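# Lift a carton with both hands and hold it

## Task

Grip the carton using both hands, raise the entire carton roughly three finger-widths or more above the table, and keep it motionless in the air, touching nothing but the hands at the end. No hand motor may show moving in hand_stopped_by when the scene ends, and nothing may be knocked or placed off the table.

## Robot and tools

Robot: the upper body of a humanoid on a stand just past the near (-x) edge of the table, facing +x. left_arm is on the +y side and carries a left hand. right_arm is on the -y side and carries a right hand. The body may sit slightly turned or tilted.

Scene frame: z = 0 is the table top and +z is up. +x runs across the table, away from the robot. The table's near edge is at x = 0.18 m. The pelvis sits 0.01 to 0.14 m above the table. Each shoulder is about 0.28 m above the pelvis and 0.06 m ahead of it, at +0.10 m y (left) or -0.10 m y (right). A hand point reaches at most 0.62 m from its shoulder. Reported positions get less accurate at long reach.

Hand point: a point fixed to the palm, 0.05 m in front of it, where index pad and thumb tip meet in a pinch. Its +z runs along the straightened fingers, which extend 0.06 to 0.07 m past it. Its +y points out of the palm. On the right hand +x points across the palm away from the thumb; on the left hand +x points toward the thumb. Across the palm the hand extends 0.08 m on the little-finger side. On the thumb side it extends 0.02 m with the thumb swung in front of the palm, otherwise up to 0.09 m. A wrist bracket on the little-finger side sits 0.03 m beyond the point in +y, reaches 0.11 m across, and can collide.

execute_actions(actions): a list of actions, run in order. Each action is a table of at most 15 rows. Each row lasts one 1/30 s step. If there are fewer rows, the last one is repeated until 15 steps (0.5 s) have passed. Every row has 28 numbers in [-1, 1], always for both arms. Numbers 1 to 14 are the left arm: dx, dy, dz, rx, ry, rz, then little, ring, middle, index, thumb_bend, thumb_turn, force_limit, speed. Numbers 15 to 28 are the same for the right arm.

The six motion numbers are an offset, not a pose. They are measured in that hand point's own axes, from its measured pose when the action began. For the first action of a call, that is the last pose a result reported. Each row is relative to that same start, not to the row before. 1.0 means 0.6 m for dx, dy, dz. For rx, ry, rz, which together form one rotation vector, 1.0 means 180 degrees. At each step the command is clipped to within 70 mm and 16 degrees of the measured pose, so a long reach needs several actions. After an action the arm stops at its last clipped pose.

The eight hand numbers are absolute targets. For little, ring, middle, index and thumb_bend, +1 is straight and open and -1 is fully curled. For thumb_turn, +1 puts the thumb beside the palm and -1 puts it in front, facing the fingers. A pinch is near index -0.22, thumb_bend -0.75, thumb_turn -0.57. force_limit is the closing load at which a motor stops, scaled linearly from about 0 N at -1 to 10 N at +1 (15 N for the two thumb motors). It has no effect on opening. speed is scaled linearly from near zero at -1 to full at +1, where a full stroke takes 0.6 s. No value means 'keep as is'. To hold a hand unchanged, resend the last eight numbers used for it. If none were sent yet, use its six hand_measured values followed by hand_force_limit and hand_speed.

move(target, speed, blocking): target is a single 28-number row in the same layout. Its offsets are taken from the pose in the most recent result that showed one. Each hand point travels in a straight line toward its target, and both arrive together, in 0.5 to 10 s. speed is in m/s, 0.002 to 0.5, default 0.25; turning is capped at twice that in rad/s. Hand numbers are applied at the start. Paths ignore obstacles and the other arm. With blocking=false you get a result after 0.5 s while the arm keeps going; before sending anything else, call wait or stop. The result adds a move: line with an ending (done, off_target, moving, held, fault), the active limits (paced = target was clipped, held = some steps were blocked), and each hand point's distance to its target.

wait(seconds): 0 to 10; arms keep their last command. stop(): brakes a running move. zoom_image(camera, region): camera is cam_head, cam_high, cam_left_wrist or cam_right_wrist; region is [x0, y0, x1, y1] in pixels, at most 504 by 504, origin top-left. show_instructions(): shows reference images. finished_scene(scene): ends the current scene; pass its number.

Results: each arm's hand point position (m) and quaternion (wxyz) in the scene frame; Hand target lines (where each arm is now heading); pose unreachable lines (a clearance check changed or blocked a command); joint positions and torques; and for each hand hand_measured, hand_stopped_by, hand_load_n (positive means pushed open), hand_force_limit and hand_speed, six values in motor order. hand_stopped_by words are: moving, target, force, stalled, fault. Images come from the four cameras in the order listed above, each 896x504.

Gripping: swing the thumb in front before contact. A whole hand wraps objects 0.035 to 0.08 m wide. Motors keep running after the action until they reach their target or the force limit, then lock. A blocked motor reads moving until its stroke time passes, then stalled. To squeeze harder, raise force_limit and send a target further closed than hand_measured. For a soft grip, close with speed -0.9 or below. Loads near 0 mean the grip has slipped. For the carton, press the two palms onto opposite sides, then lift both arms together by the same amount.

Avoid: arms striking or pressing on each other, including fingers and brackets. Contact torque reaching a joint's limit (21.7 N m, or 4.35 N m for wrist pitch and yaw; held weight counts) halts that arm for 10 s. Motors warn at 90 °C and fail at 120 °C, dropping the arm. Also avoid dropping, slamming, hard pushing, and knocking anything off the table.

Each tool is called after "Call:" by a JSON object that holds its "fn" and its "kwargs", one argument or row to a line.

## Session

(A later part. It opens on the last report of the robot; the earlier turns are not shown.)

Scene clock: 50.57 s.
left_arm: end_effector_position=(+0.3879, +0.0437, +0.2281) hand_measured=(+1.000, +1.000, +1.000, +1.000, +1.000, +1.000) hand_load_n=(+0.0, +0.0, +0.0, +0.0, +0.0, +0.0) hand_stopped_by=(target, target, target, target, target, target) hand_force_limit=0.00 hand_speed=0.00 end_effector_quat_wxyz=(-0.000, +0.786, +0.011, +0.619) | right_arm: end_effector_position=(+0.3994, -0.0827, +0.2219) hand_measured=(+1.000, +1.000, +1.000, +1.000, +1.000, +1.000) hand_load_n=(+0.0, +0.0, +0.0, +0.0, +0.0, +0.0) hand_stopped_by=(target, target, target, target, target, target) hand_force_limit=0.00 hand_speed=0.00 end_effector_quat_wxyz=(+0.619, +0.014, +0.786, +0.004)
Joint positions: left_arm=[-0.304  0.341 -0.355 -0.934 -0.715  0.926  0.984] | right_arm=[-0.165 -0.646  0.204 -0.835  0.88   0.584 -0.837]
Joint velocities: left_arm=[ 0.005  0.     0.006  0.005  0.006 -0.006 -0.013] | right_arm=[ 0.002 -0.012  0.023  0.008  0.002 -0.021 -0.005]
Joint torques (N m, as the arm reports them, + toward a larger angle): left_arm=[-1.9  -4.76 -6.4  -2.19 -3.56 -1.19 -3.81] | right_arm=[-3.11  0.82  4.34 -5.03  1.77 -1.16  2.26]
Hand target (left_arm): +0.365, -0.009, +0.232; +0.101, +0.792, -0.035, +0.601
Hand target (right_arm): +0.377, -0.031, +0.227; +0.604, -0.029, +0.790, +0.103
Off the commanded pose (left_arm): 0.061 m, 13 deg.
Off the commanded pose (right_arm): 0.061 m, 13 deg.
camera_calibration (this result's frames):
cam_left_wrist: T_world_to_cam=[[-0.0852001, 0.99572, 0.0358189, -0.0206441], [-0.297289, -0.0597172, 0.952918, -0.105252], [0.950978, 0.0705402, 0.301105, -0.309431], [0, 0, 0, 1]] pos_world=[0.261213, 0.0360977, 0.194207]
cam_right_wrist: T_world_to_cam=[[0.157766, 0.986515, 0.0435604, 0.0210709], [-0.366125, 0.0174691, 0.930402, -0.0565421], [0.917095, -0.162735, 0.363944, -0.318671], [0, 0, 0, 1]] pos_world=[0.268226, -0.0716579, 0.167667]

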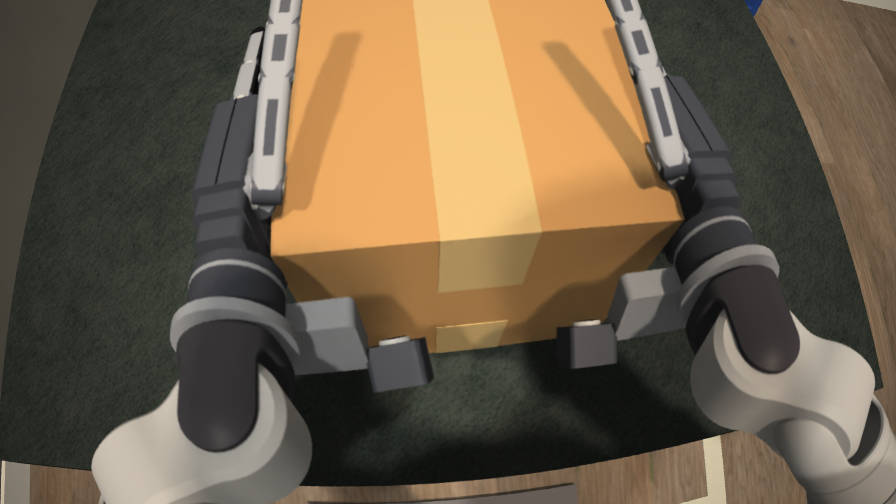

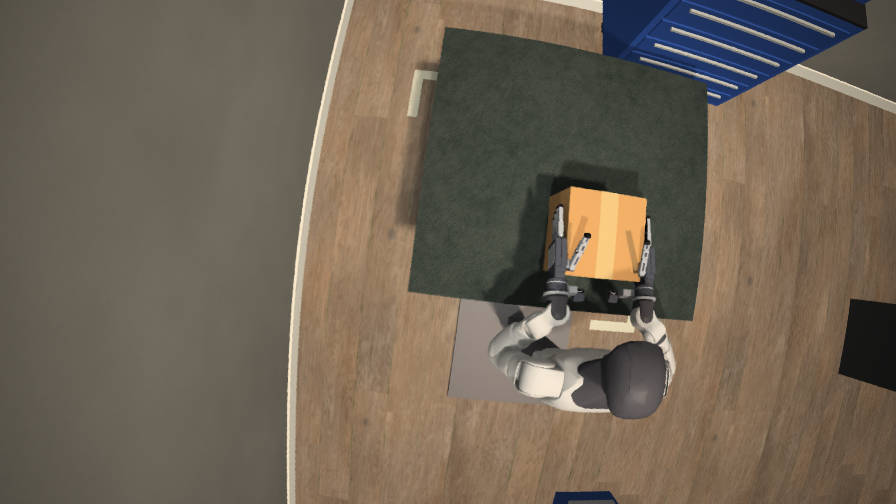

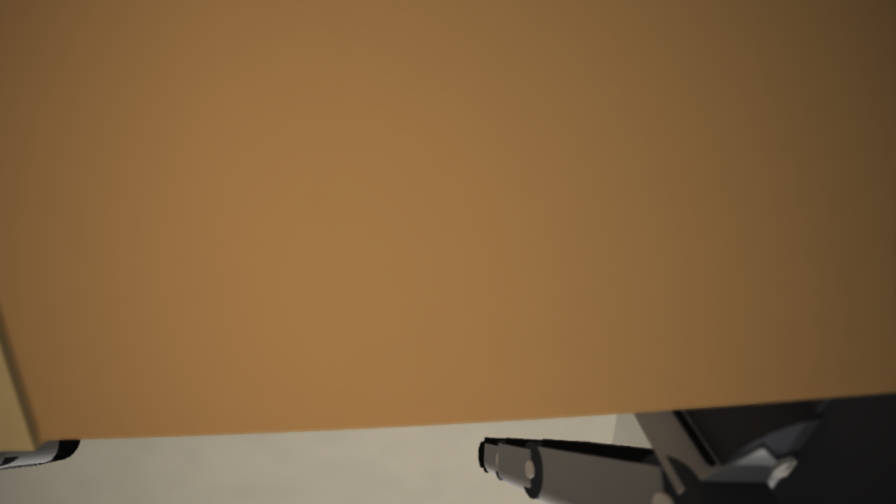

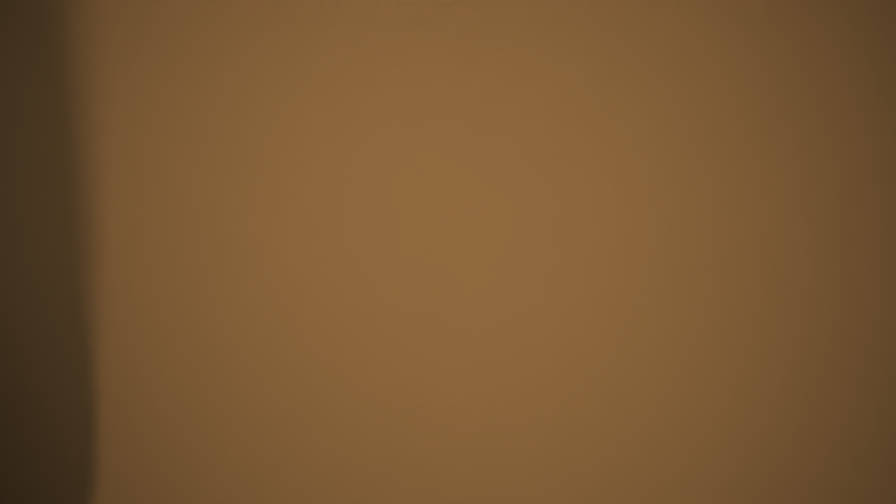

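Call:
{"fn": "execute_actions", "kwargs": {
  "actions": [
    [[0,0,0.0,0,-0.02,0,1,1,1,1,1,1,0,0,0,0,0,0,0.02,0,1,1,1,1,1,1,0,0]],
    [[-0.012,-0.003,0.03,0,0,0,1,1,1,1,1,1,0,0,0.005,-0.003,0.025,-0.01,0,0,1,1,1,1,1,1,0,0]],
    [[0,0.05,-0.012,-0.03,-0.005,-0.005,1,1,1,1,1,1,0,0,0,0.05,-0.012,-0.03,0.005,0.005,1,1,1,1,1,1,0,0]],
    [[-0.01,0.09,-0.028,-0.058,-0.012,-0.012,0.3,0.3,0.3,0.7,1,1,-0.45,-0.8,0,0.095,-0.028,-0.058,0.01,0.018,0.3,0.3,0.3,0.7,1,1,-0.45,-0.8]]
  ]
}}

Call:
{"fn": "wait", "kwargs": {
  "seconds": 1
}}

Scene clock: 60.67 s.
left_arm: end_effector_position=(+0.4049, +0.0453, +0.2142) hand_measured=(+0.868, +0.868, +0.868, +0.868, +1.000, +1.000) hand_load_n=(+0.0, +0.0, +0.0, +0.0, +0.0, +0.0) hand_stopped_by=(moving, moving, moving, moving, target, target) hand_force_limit=-0.45 hand_speed=-0.80 end_effector_quat_wxyz=(-0.015, +0.806, +0.015, +0.591) | right_arm: end_effector_position=(+0.4139, -0.0821, +0.2154) hand_measured=(+0.868, +0.868, +0.868, +0.868, +1.000, +1.000) hand_load_n=(+0.0, +0.0, +0.0, +0.0, +0.0, +0.0) hand_stopped_by=(moving, moving, moving, moving, target, target) hand_force_limit=-0.45 hand_speed=-0.80 end_effector_quat_wxyz=(+0.589, +0.014, +0.808, +0.004)
Joint positions: left_arm=[-0.386  0.28  -0.294 -0.847 -0.777  1.026  1.017] | right_arm=[-0.277 -0.637  0.157 -0.78   1.028  0.703 -0.892]
Joint velocities: left_arm=[-0.009 -0.015 -0.006  0.     0.012  0.013  0.   ] | right_arm=[ 0.003  0.    -0.005  0.003 -0.008  0.008 -0.03 ]
Joint torques (N m, as the arm reports them, + toward a larger angle): left_arm=[-1.86 -4.99 -5.57 -2.42 -4.   -0.94 -3.12] | right_arm=[-3.86  2.04  2.86 -5.    2.2  -1.01  1.91]
Hand target (left_arm): +0.384, -0.006, +0.219; +0.077, +0.812, -0.029, +0.578
Hand target (right_arm): +0.392, -0.030, +0.224; +0.577, -0.026, +0.810, +0.103
Off the commanded pose (left_arm): 0.058 m, 12 deg.
Off the commanded pose (right_arm): 0.061 m, 12 deg.
camera_calibration (this result's frames):
cam_left_wrist: T_world_to_cam=[[-0.10532, 0.992648, 0.0596445, -0.0171909], [-0.228722, -0.0825501, 0.969985, -0.117236], [0.967778, 0.0885165, 0.235734, -0.315165], [0, 0, 0, 1]] pos_world=[0.276385, 0.035284, 0.189038]
cam_right_wrist: T_world_to_cam=[[0.159789, 0.986559, 0.0341885, 0.0197023], [-0.297135, 0.0150407, 0.954717, -0.0791868], [0.94137, -0.162712, 0.295545, -0.324749], [0, 0, 0, 1]] pos_world=[0.279032, -0.0710869, 0.170905]

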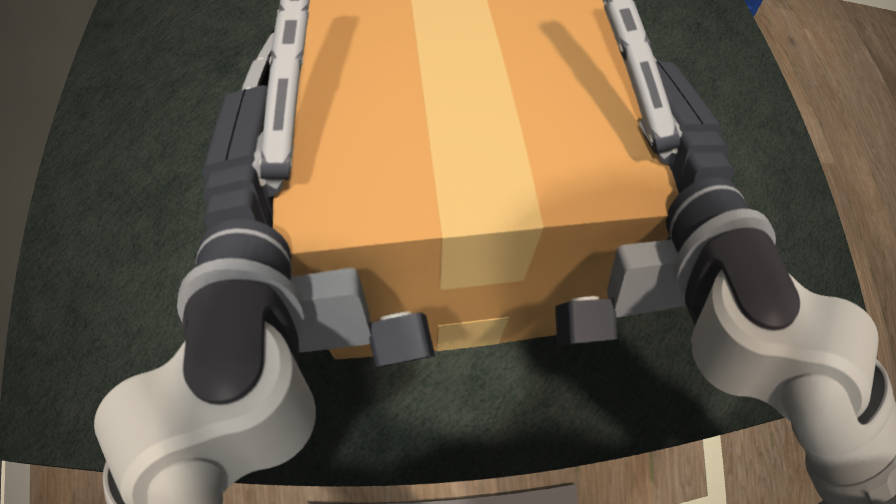

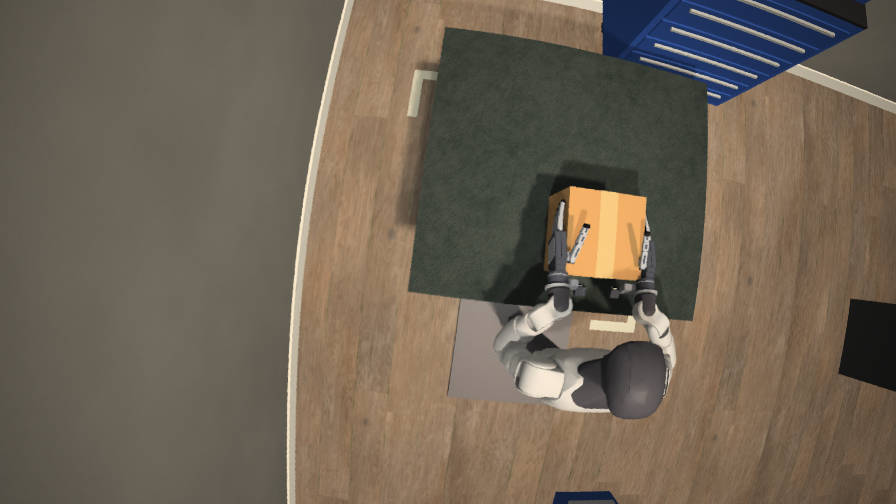

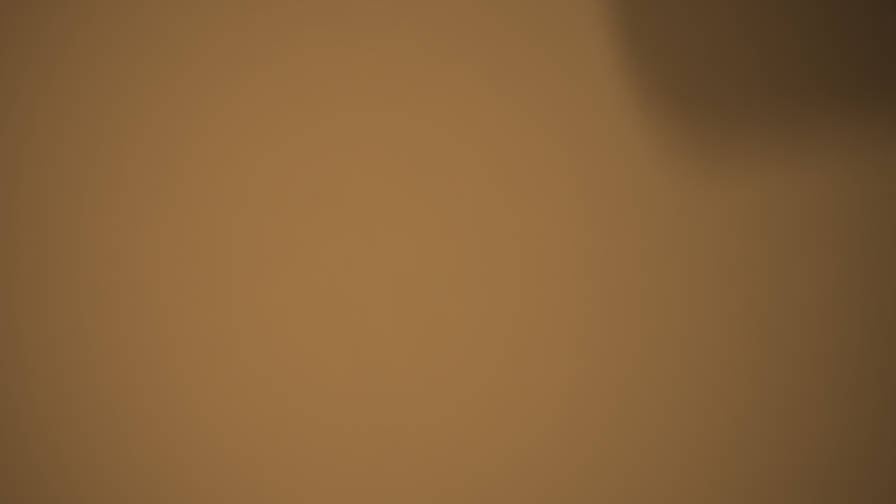

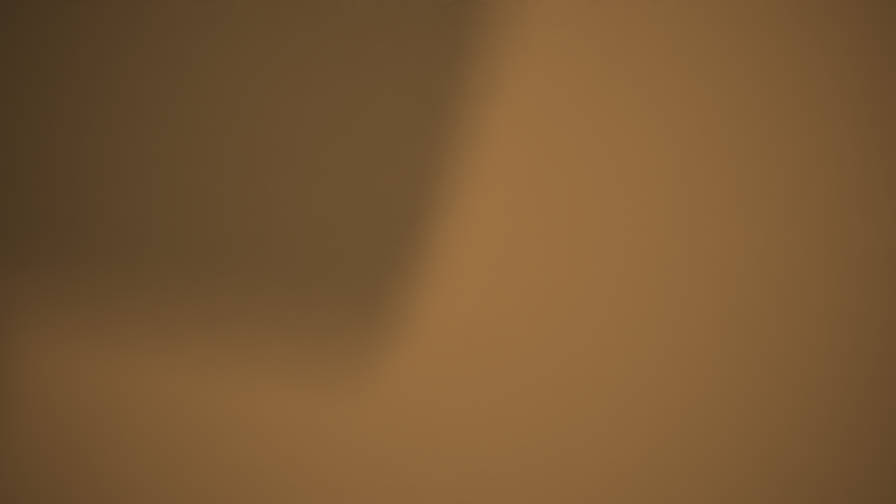

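Scene clock: 61.67 s.
left_arm: end_effector_position=(+0.4056, +0.0466, +0.2142) hand_measured=(+0.802, +0.824, +0.814, +0.770, +1.000, +1.000) hand_load_n=(+3.5, +0.5, +1.5, +4.0, +0.0, +0.0) hand_stopped_by=(force, force, force, force, target, target) hand_force_limit=-0.45 hand_speed=-0.80 end_effector_quat_wxyz=(-0.017, +0.807, +0.019, +0.591) | right_arm: end_effector_position=(+0.4140, -0.0830, +0.2151) hand_measured=(+0.790, +0.824, +0.846, +0.836, +1.000, +1.000) hand_load_n=(+2.5, +2.5, +1.0, +2.0, +0.0, +0.0) hand_stopped_by=(force, force, force, force, target, target) hand_force_limit=-0.45 hand_speed=-0.80 end_effector_quat_wxyz=(+0.589, +0.017, +0.808, +0.002)
Joint positions: left_arm=[-0.386  0.273 -0.294 -0.846 -0.774  1.026  1.025] | right_arm=[-0.277 -0.633  0.157 -0.781  1.028  0.705 -0.9  ]
Joint velocities: left_arm=[-0.017 -0.005 -0.006  0.009 -0.006  0.     0.   ] | right_arm=[-0.009 -0.008  0.002 -0.003  0.002  0.     0.   ]
Joint torques (N m, as the arm reports them, + toward a larger angle): left_arm=[-1.98 -4.51 -6.13 -2.92 -4.11 -0.84 -3.49] | right_arm=[-3.8   1.57  2.84 -4.94  2.18 -1.09  2.12]
Hand target (left_arm): +0.384, -0.006, +0.219; +0.077, +0.812, -0.029, +0.578
Hand target (right_arm): +0.392, -0.030, +0.224; +0.577, -0.026, +0.810, +0.103
Off the commanded pose (left_arm): 0.060 m, 12 deg.
Off the commanded pose (right_arm): 0.062 m, 13 deg.
wait: 1.00 s; at rest by 0.43 s
camera_calibration (this result's frames):
cam_left_wrist: T_world_to_cam=[[-0.115171, 0.991678, 0.057533, -0.0138406], [-0.227086, -0.0826695, 0.97036, -0.11769], [0.967041, 0.0986926, 0.234718, -0.315847], [0, 0, 0, 1]] pos_world=[0.277117, 0.0351678, 0.189133]
cam_right_wrist: T_world_to_cam=[[0.166505, 0.985462, 0.0337757, 0.017776], [-0.295742, 0.0172334, 0.955113, -0.079305], [0.940645, -0.16902, 0.294312, -0.324888], [0, 0, 0, 1]] pos_world=[0.279191, -0.0710633, 0.170763]

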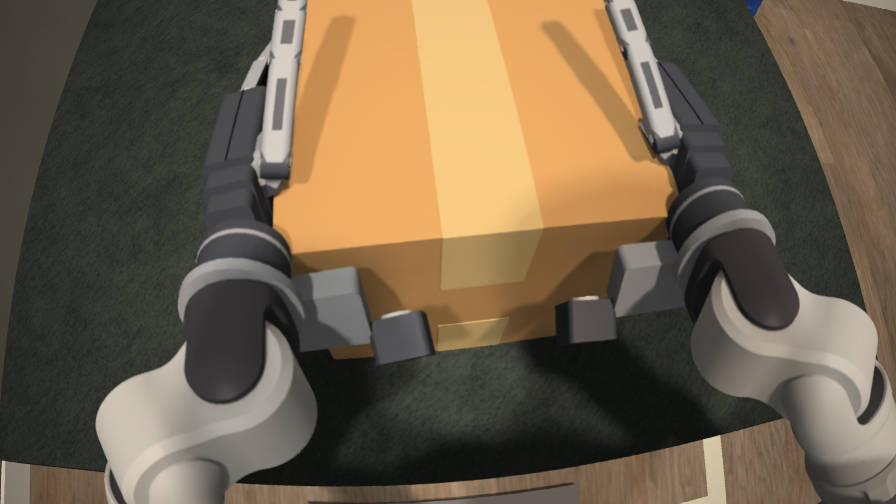

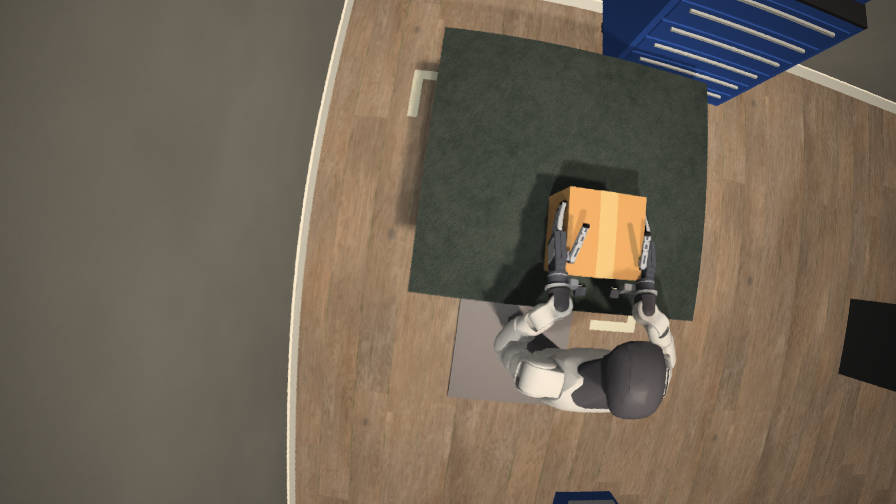

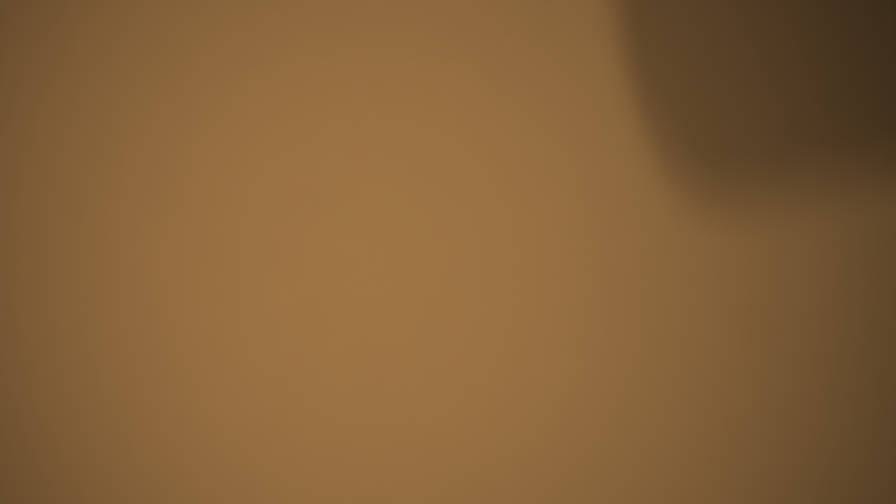

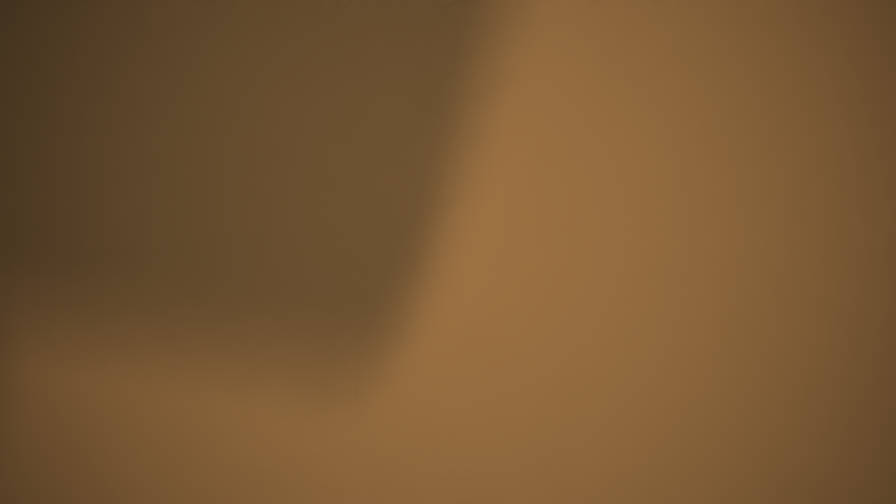

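Call:
{"fn": "execute_actions", "kwargs": {
  "actions": [
    [[0.008,0.092,-0.028,-0.062,-0.008,-0.012,0.3,0.3,0.3,0.7,1,1,-0.45,-0.8,-0.02,0.096,-0.028,-0.061,0.006,0.018,0.3,0.3,0.3,0.7,1,1,-0.45,-0.8]]
  ]
}}

Scene clock: 64.70 s.
left_arm: end_effector_position=(+0.4088, +0.0494, +0.2140) hand_measured=(+0.802, +0.824, +0.814, +0.770, +1.000, +1.000) hand_load_n=(+0.0, +0.0, +0.0, +1.0, +0.0, +0.0) hand_stopped_by=(force, force, force, force, target, target) hand_force_limit=-0.45 hand_speed=-0.80 end_effector_quat_wxyz=(-0.026, +0.811, +0.021, +0.584) | right_arm: end_effector_position=(+0.4167, -0.0815, +0.2161) hand_measured=(+0.790, +0.824, +0.846, +0.834, +1.000, +1.000) hand_load_n=(+0.0, +0.0, +0.0, +0.0, +0.0, +0.0) hand_stopped_by=(force, force, force, force, target, target) hand_force_limit=-0.45 hand_speed=-0.80 end_effector_quat_wxyz=(+0.578, +0.020, +0.816, -0.004)
Joint positions: left_arm=[-0.414  0.24  -0.257 -0.845 -0.793  1.095  1.046] | right_arm=[-0.327 -0.609  0.136 -0.785  1.094  0.784 -0.969]
Joint velocities: left_arm=[-0.002 -0.014  0.012  0.    -0.002  0.024 -0.01 ] | right_arm=[-0.006  0.031 -0.015 -0.018 -0.005  0.039  0.   ]
Joint torques (N m, as the arm reports them, + toward a larger angle): left_arm=[-2.42 -5.64 -5.49 -2.93 -3.71 -1.2  -3.23] | right_arm=[-4.64  2.64  1.73 -4.91  2.19 -1.68  1.79]
Hand target (left_arm): +0.390, -0.004, +0.228; +0.071, +0.809, -0.022, +0.583
Hand target (right_arm): +0.398, -0.030, +0.233; +0.578, -0.017, +0.810, +0.097
Off the commanded pose (left_arm): 0.061 m, 12 deg.
Off the commanded pose (right_arm): 0.060 m, 12 deg.
camera_calibration (this result's frames):
cam_left_wrist: T_world_to_cam=[[-0.127262, 0.989248, 0.0720637, -0.0143087], [-0.2101, -0.0978915, 0.972767, -0.123286], [0.969362, 0.108656, 0.220299, -0.317548], [0, 0, 0, 1]] pos_world=[0.280095, 0.0365897, 0.190915]
cam_right_wrist: T_world_to_cam=[[0.178051, 0.983764, 0.0224984, 0.0132648], [-0.270446, 0.026939, 0.962358, -0.0908276], [0.946127, -0.177433, 0.270851, -0.325327], [0, 0, 0, 1]] pos_world=[0.280875, -0.0683266, 0.175226]

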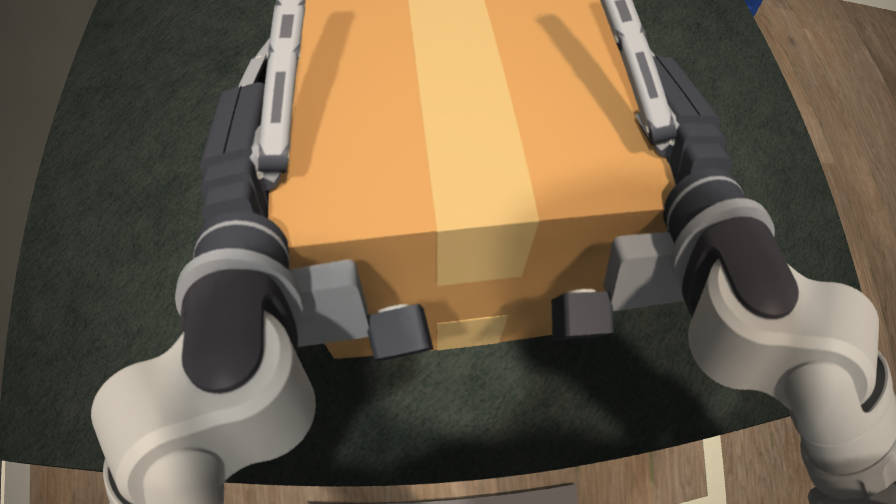

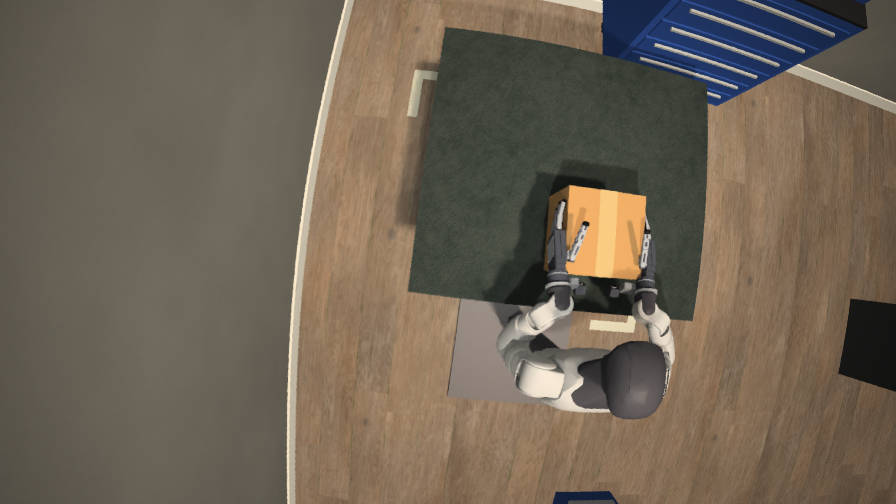

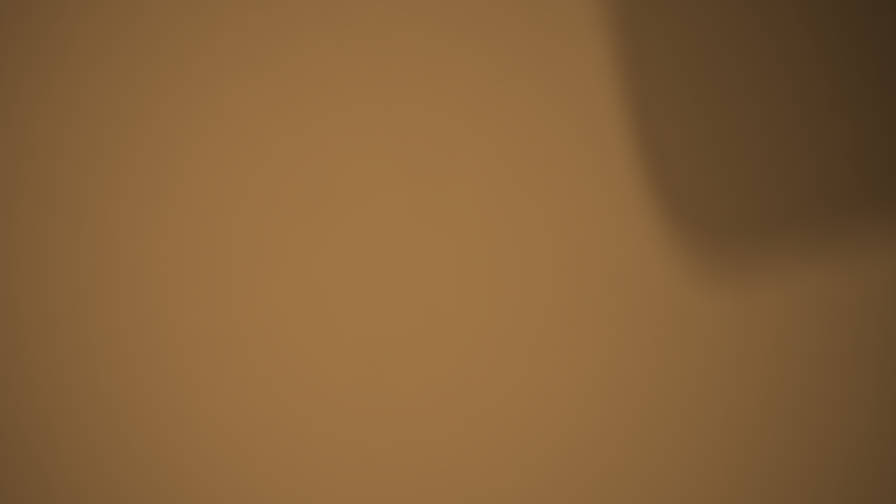

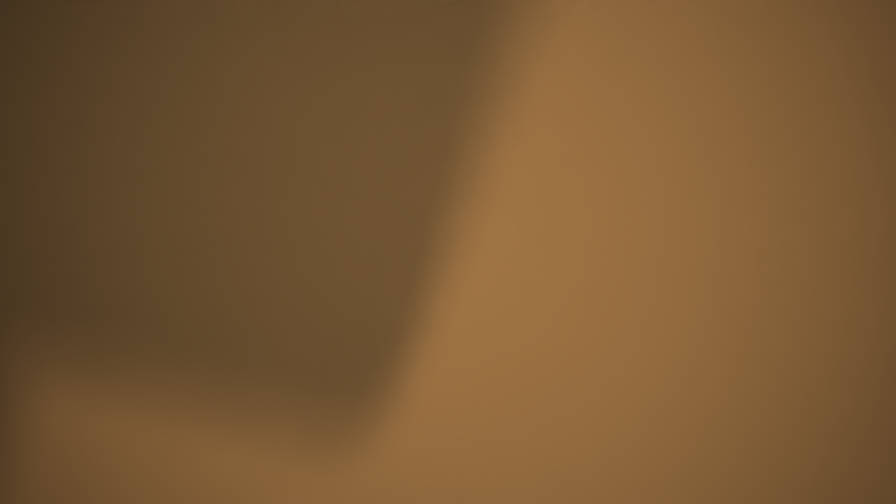

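Call:
{"fn": "execute_actions", "kwargs": {
  "actions": [
    [[0.02,0.088,-0.03,-0.072,0.006,-0.012,0.25,0.25,0.25,0.65,1,1,-0.45,-0.8,-0.024,0.09,-0.03,-0.072,-0.01,0.018,0.25,0.25,0.25,0.65,1,1,-0.45,-0.8]]
  ]
}}

Call:
{"fn": "wait", "kwargs": {
  "seconds": 0.7
}}

Scene clock: 68.47 s.
left_arm: end_effector_position=(+0.4118, +0.0503, +0.2142) hand_measured=(+0.782, +0.794, +0.794, +0.760, +1.000, +1.000) hand_load_n=(+4.0, +4.0, +3.5, +2.0, +0.0, +0.0) hand_stopped_by=(force, force, force, force, target, target) hand_force_limit=-0.45 hand_speed=-0.80 end_effector_quat_wxyz=(-0.018, +0.810, +0.016, +0.585) | right_arm: end_effector_position=(+0.4191, -0.0816, +0.2150) hand_measured=(+0.782, +0.816, +0.828, +0.816, +1.000, +1.000) hand_load_n=(+2.5, +3.0, +4.5, +4.0, +0.0, +0.0) hand_stopped_by=(force, force, force, force, target, target) hand_force_limit=-0.45 hand_speed=-0.80 end_effector_quat_wxyz=(+0.580, +0.018, +0.814, +0.004)
Joint positions: left_arm=[-0.415  0.256 -0.235 -0.83  -0.791  1.082  0.996] | right_arm=[-0.32  -0.611  0.131 -0.763  1.073  0.763 -0.918]
Joint velocities: left_arm=[ 0.014  0.003 -0.003  0.008  0.003  0.    -0.005] | right_arm=[-0.006  0.015 -0.003 -0.008  0.     0.     0.004]
Joint torques (N m, as the arm reports them, + toward a larger angle): left_arm=[-3.18 -3.39 -4.1  -3.16 -3.99 -1.34 -3.92] | right_arm=[-4.63  0.8   0.92 -5.17  2.27 -2.05  2.57]
Hand target (left_arm): +0.395, +0.000, +0.233; +0.075, +0.802, -0.031, +0.592
Hand target (right_arm): +0.401, -0.032, +0.237; +0.588, -0.022, +0.802, +0.104
Off the commanded pose (left_arm): 0.058 m, 12 deg.
Off the commanded pose (right_arm): 0.060 m, 12 deg.
camera_calibration (this result's frames):
cam_left_wrist: T_world_to_cam=[[-0.110901, 0.99176, 0.0641304, -0.0199725], [-0.214358, -0.0868797, 0.972884, -0.121516], [0.970439, 0.0941465, 0.222226, -0.32077], [0, 0, 0, 1]] pos_world=[0.283025, 0.03945, 0.190785]
cam_right_wrist: T_world_to_cam=[[0.165957, 0.985508, 0.0351114, 0.0154483], [-0.274974, 0.0120534, 0.961376, -0.0882519], [0.94702, -0.169202, 0.27299, -0.327523], [0, 0, 0, 1]] pos_world=[0.28334, -0.0695783, 0.173711]

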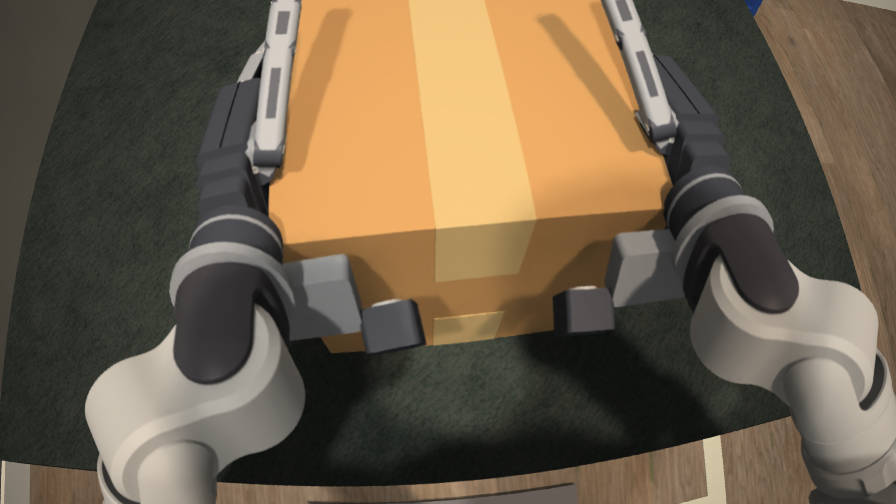

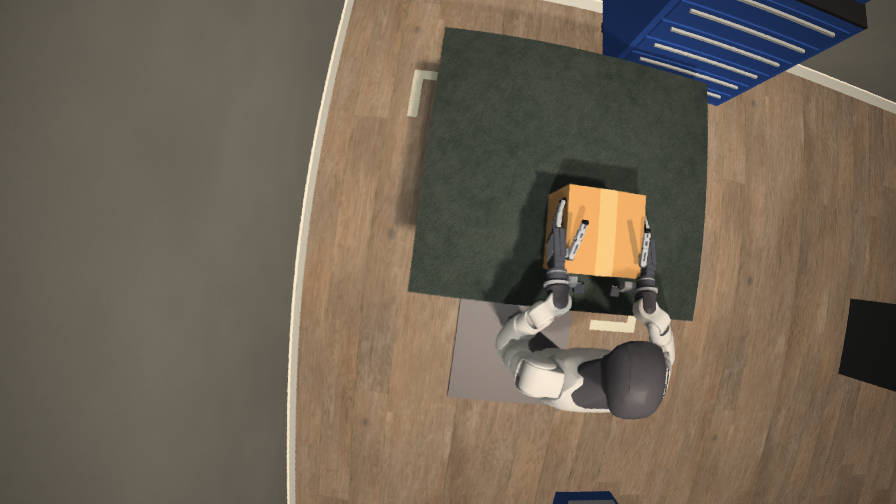

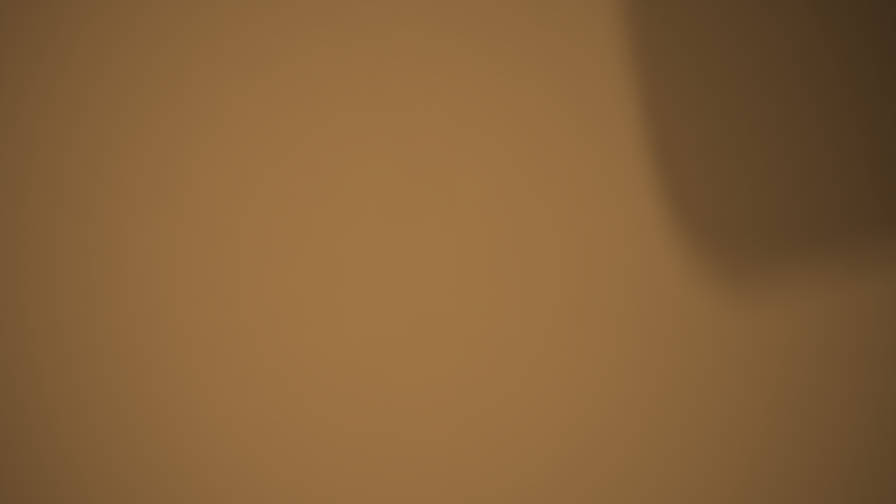

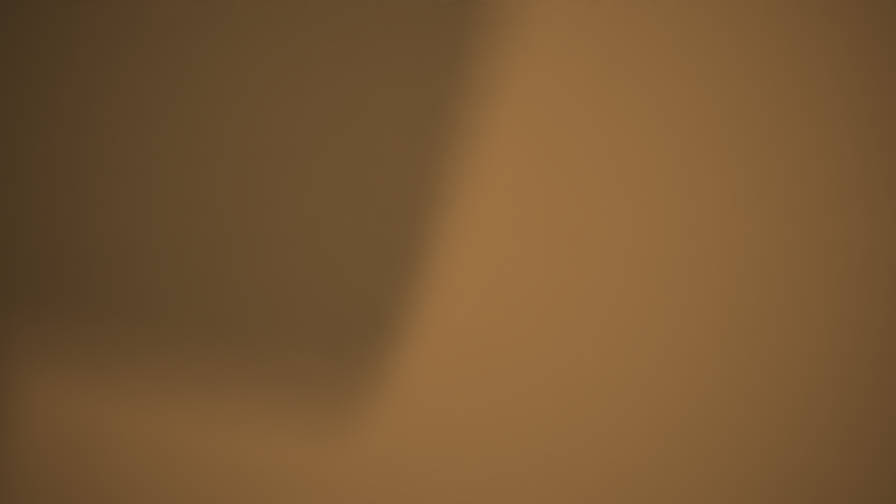

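Scene clock: 69.17 s.
left_arm: end_effector_position=(+0.4119, +0.0503, +0.2142) hand_measured=(+0.782, +0.794, +0.794, +0.760, +1.000, +1.000) hand_load_n=(+4.0, +4.0, +3.5, +2.0, +0.0, +0.0) hand_stopped_by=(force, force, force, force, target, target) hand_force_limit=-0.45 hand_speed=-0.80 end_effector_quat_wxyz=(-0.018, +0.810, +0.016, +0.585) | right_arm: end_effector_position=(+0.4191, -0.0816, +0.2150) hand_measured=(+0.782, +0.816, +0.828, +0.816, +1.000, +1.000) hand_load_n=(+2.5, +3.0, +4.5, +4.0, +0.0, +0.0) hand_stopped_by=(force, force, force, force, target, target) hand_force_limit=-0.45 hand_speed=-0.80 end_effector_quat_wxyz=(+0.580, +0.018, +0.814, +0.004)
Joint positions: left_arm=[-0.415  0.256 -0.235 -0.83  -0.791  1.082  0.995] | right_arm=[-0.32  -0.611  0.131 -0.763  1.072  0.763 -0.918]
Joint velocities: left_arm=[-0.002 -0.006  0.006  0.    -0.008  0.     0.   ] | right_arm=[ 0.002 -0.015  0.008  0.009 -0.012  0.     0.   ]
Joint torques (N m, as the arm reports them, + toward a larger angle): left_arm=[-3.42 -3.37 -4.16 -3.46 -3.72 -1.42 -4.  ] | right_arm=[-4.66  0.8   0.88 -4.97  1.77 -2.04  2.52]
Hand target (left_arm): +0.395, +0.000, +0.233; +0.075, +0.802, -0.031, +0.592
Hand target (right_arm): +0.401, -0.032, +0.237; +0.588, -0.022, +0.802, +0.104
Off the commanded pose (left_arm): 0.058 m, 12 deg.
Off the commanded pose (right_arm): 0.060 m, 12 deg.
wait: 0.70 s; at rest by 0.17 s
camera_calibration (this result's frames):
cam_left_wrist: T_world_to_cam=[[-0.110852, 0.991764, 0.064157, -0.0199987], [-0.214392, -0.0868982, 0.972875, -0.121493], [0.970437, 0.0940905, 0.222259, -0.320787], [0, 0, 0, 1]] pos_world=[0.283039, 0.0394595, 0.190778]
cam_right_wrist: T_world_to_cam=[[0.165887, 0.985521, 0.0350549, 0.0154863], [-0.275028, 0.0120984, 0.96136, -0.0882164], [0.947017, -0.169119, 0.273053, -0.327536], [0, 0, 0, 1]] pos_world=[0.283352, -0.0695873, 0.1737]

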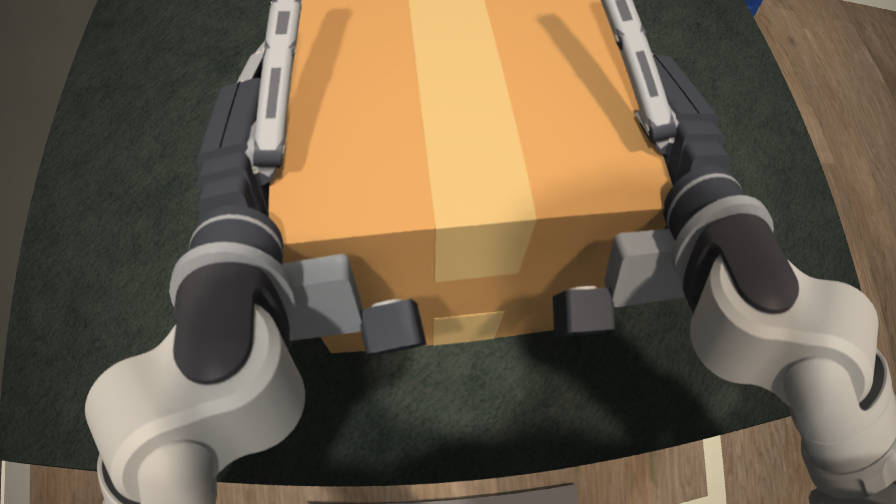

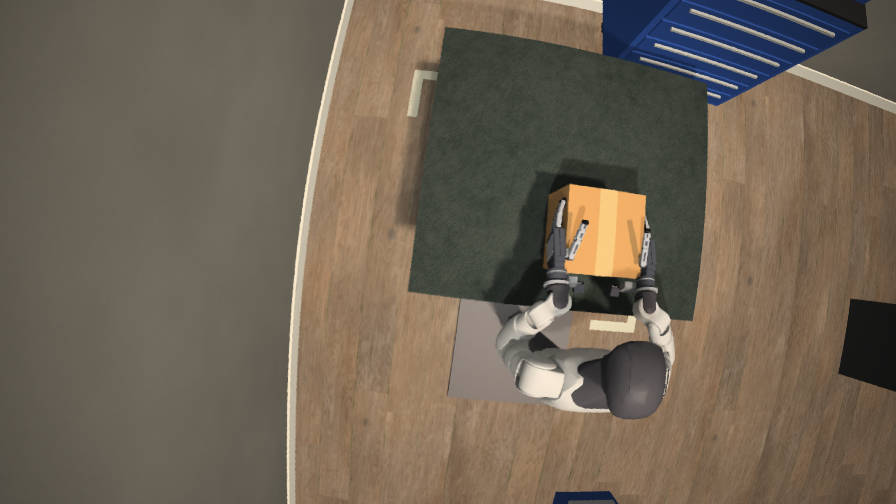

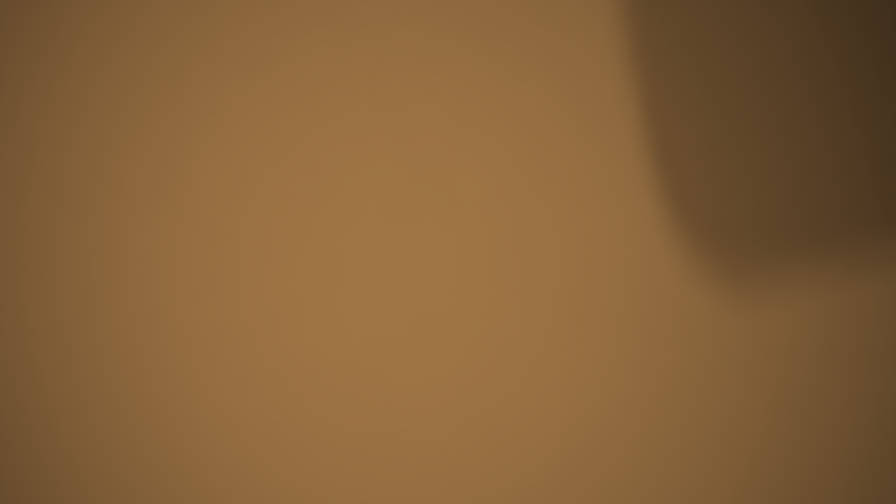

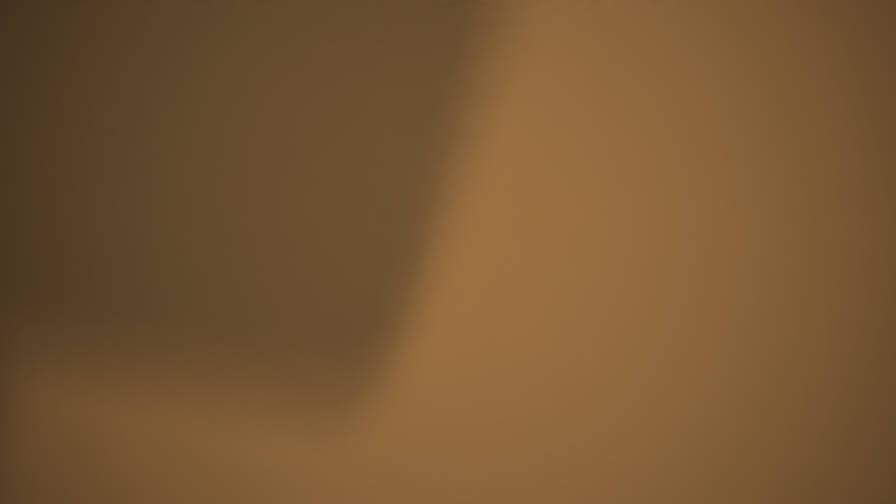

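Call:
{"fn": "execute_actions", "kwargs": {
  "actions": [
    [[0.04,0.096,-0.03,-0.064,0.008,-0.012,0.25,0.25,0.25,0.65,1,1,-0.45,-0.8,-0.044,0.096,-0.03,-0.066,-0.01,0.018,0.25,0.25,0.25,0.65,1,1,-0.45,-0.8]]
  ]
}}

Scene clock: 74.37 s.
left_arm: end_effector_position=(+0.4222, +0.0530, +0.2440) hand_measured=(+0.782, +0.794, +0.794, +0.760, +1.000, +1.000) hand_load_n=(+4.0, +2.5, +0.5, +0.0, +0.0, +0.0) hand_stopped_by=(force, force, force, force, target, target) hand_force_limit=-0.45 hand_speed=-0.80 end_effector_quat_wxyz=(-0.014, +0.792, +0.034, +0.610) | right_arm: end_effector_position=(+0.4293, -0.0822, +0.2457) hand_measured=(+0.782, +0.816, +0.826, +0.814, +1.000, +1.000) hand_load_n=(+5.5, +2.0, +0.5, +0.0, +0.0, +0.0) hand_stopped_by=(force, force, force, force, target, target) hand_force_limit=-0.45 hand_speed=-0.80 end_effector_quat_wxyz=(+0.606, +0.033, +0.795, +0.011)
Joint positions: left_arm=[-0.507  0.214 -0.178 -0.838 -0.821  1.132  1.033] | right_arm=[-0.406 -0.594  0.087 -0.768  1.119  0.789 -0.963]
Joint velocities: left_arm=[ 0.044 -0.021  0.003  0.009 -0.012  0.027  0.   ] | right_arm=[ 0.025  0.012 -0.005 -0.008  0.005  0.034 -0.009]
Joint torques (N m, as the arm reports them, + toward a larger angle): left_arm=[-4.   -5.06 -5.1  -4.   -4.42 -2.12 -3.7 ] | right_arm=[-6.04  2.64  1.04 -5.66  2.22 -2.8   2.2 ]
Hand target (left_arm): +0.402, -0.001, +0.246; +0.071, +0.798, -0.026, +0.598
Hand target (right_arm): +0.407, -0.028, +0.248; +0.589, -0.018, +0.801, +0.107
Off the commanded pose (left_arm): 0.063 m, 13 deg.
Off the commanded pose (right_arm): 0.060 m, 12 deg.
camera_calibration (this result's frames):
cam_left_wrist: T_world_to_cam=[[-0.137963, 0.989952, 0.0310108, -0.00379388], [-0.272582, -0.0680518, 0.959723, -0.121268], [0.95219, 0.123953, 0.279232, -0.345459], [0, 0, 0, 1]] pos_world=[0.295364, 0.038324, 0.212964]
cam_right_wrist: T_world_to_cam=[[0.179232, 0.981138, 0.072416, -0.00192487], [-0.337356, -0.00785149, 0.941345, -0.084821], [0.924157, -0.193149, 0.329585, -0.351745], [0, 0, 0, 1]] pos_world=[0.296798, -0.0667167, 0.195915]

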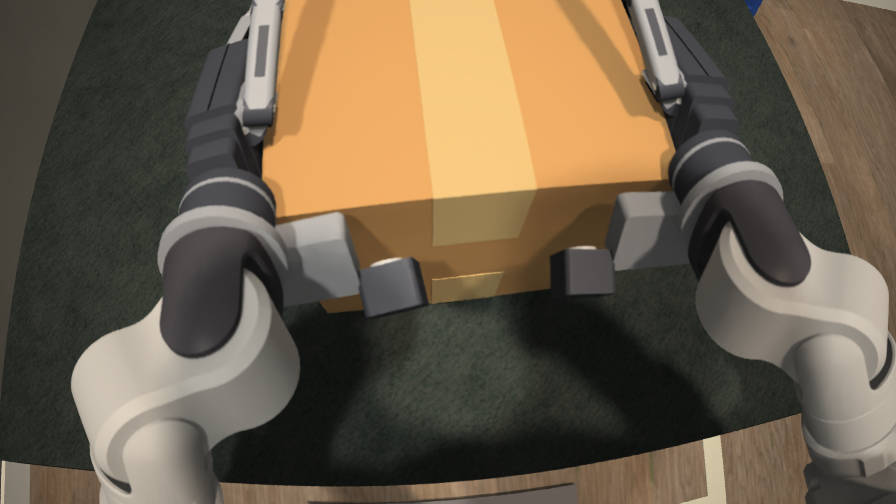

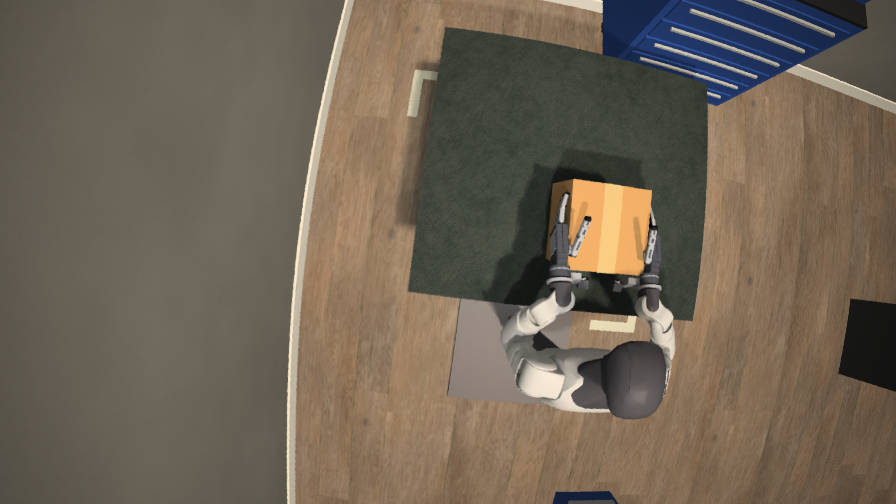

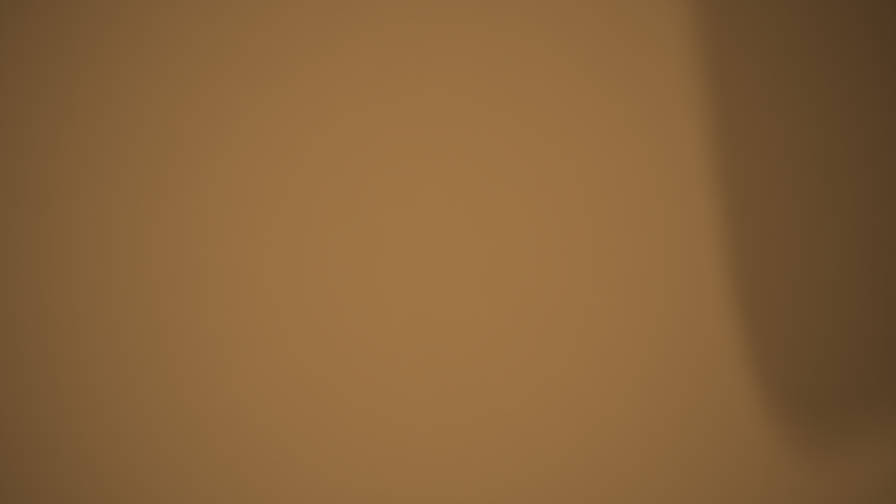

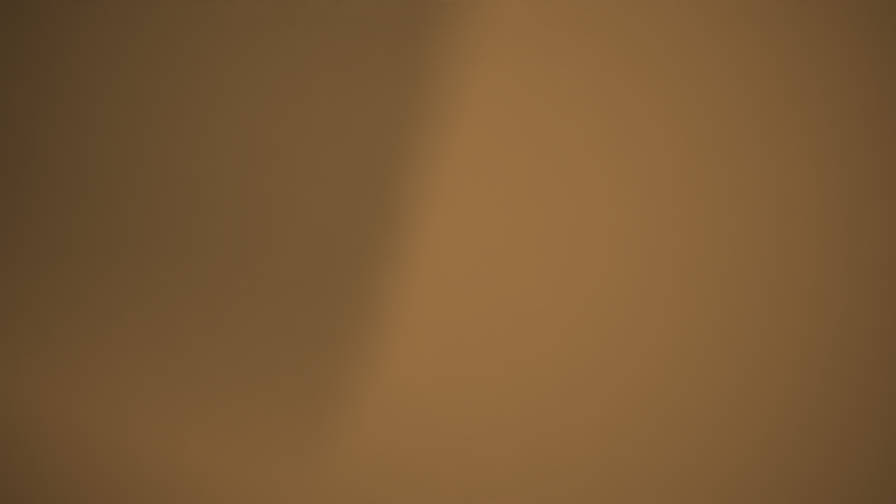

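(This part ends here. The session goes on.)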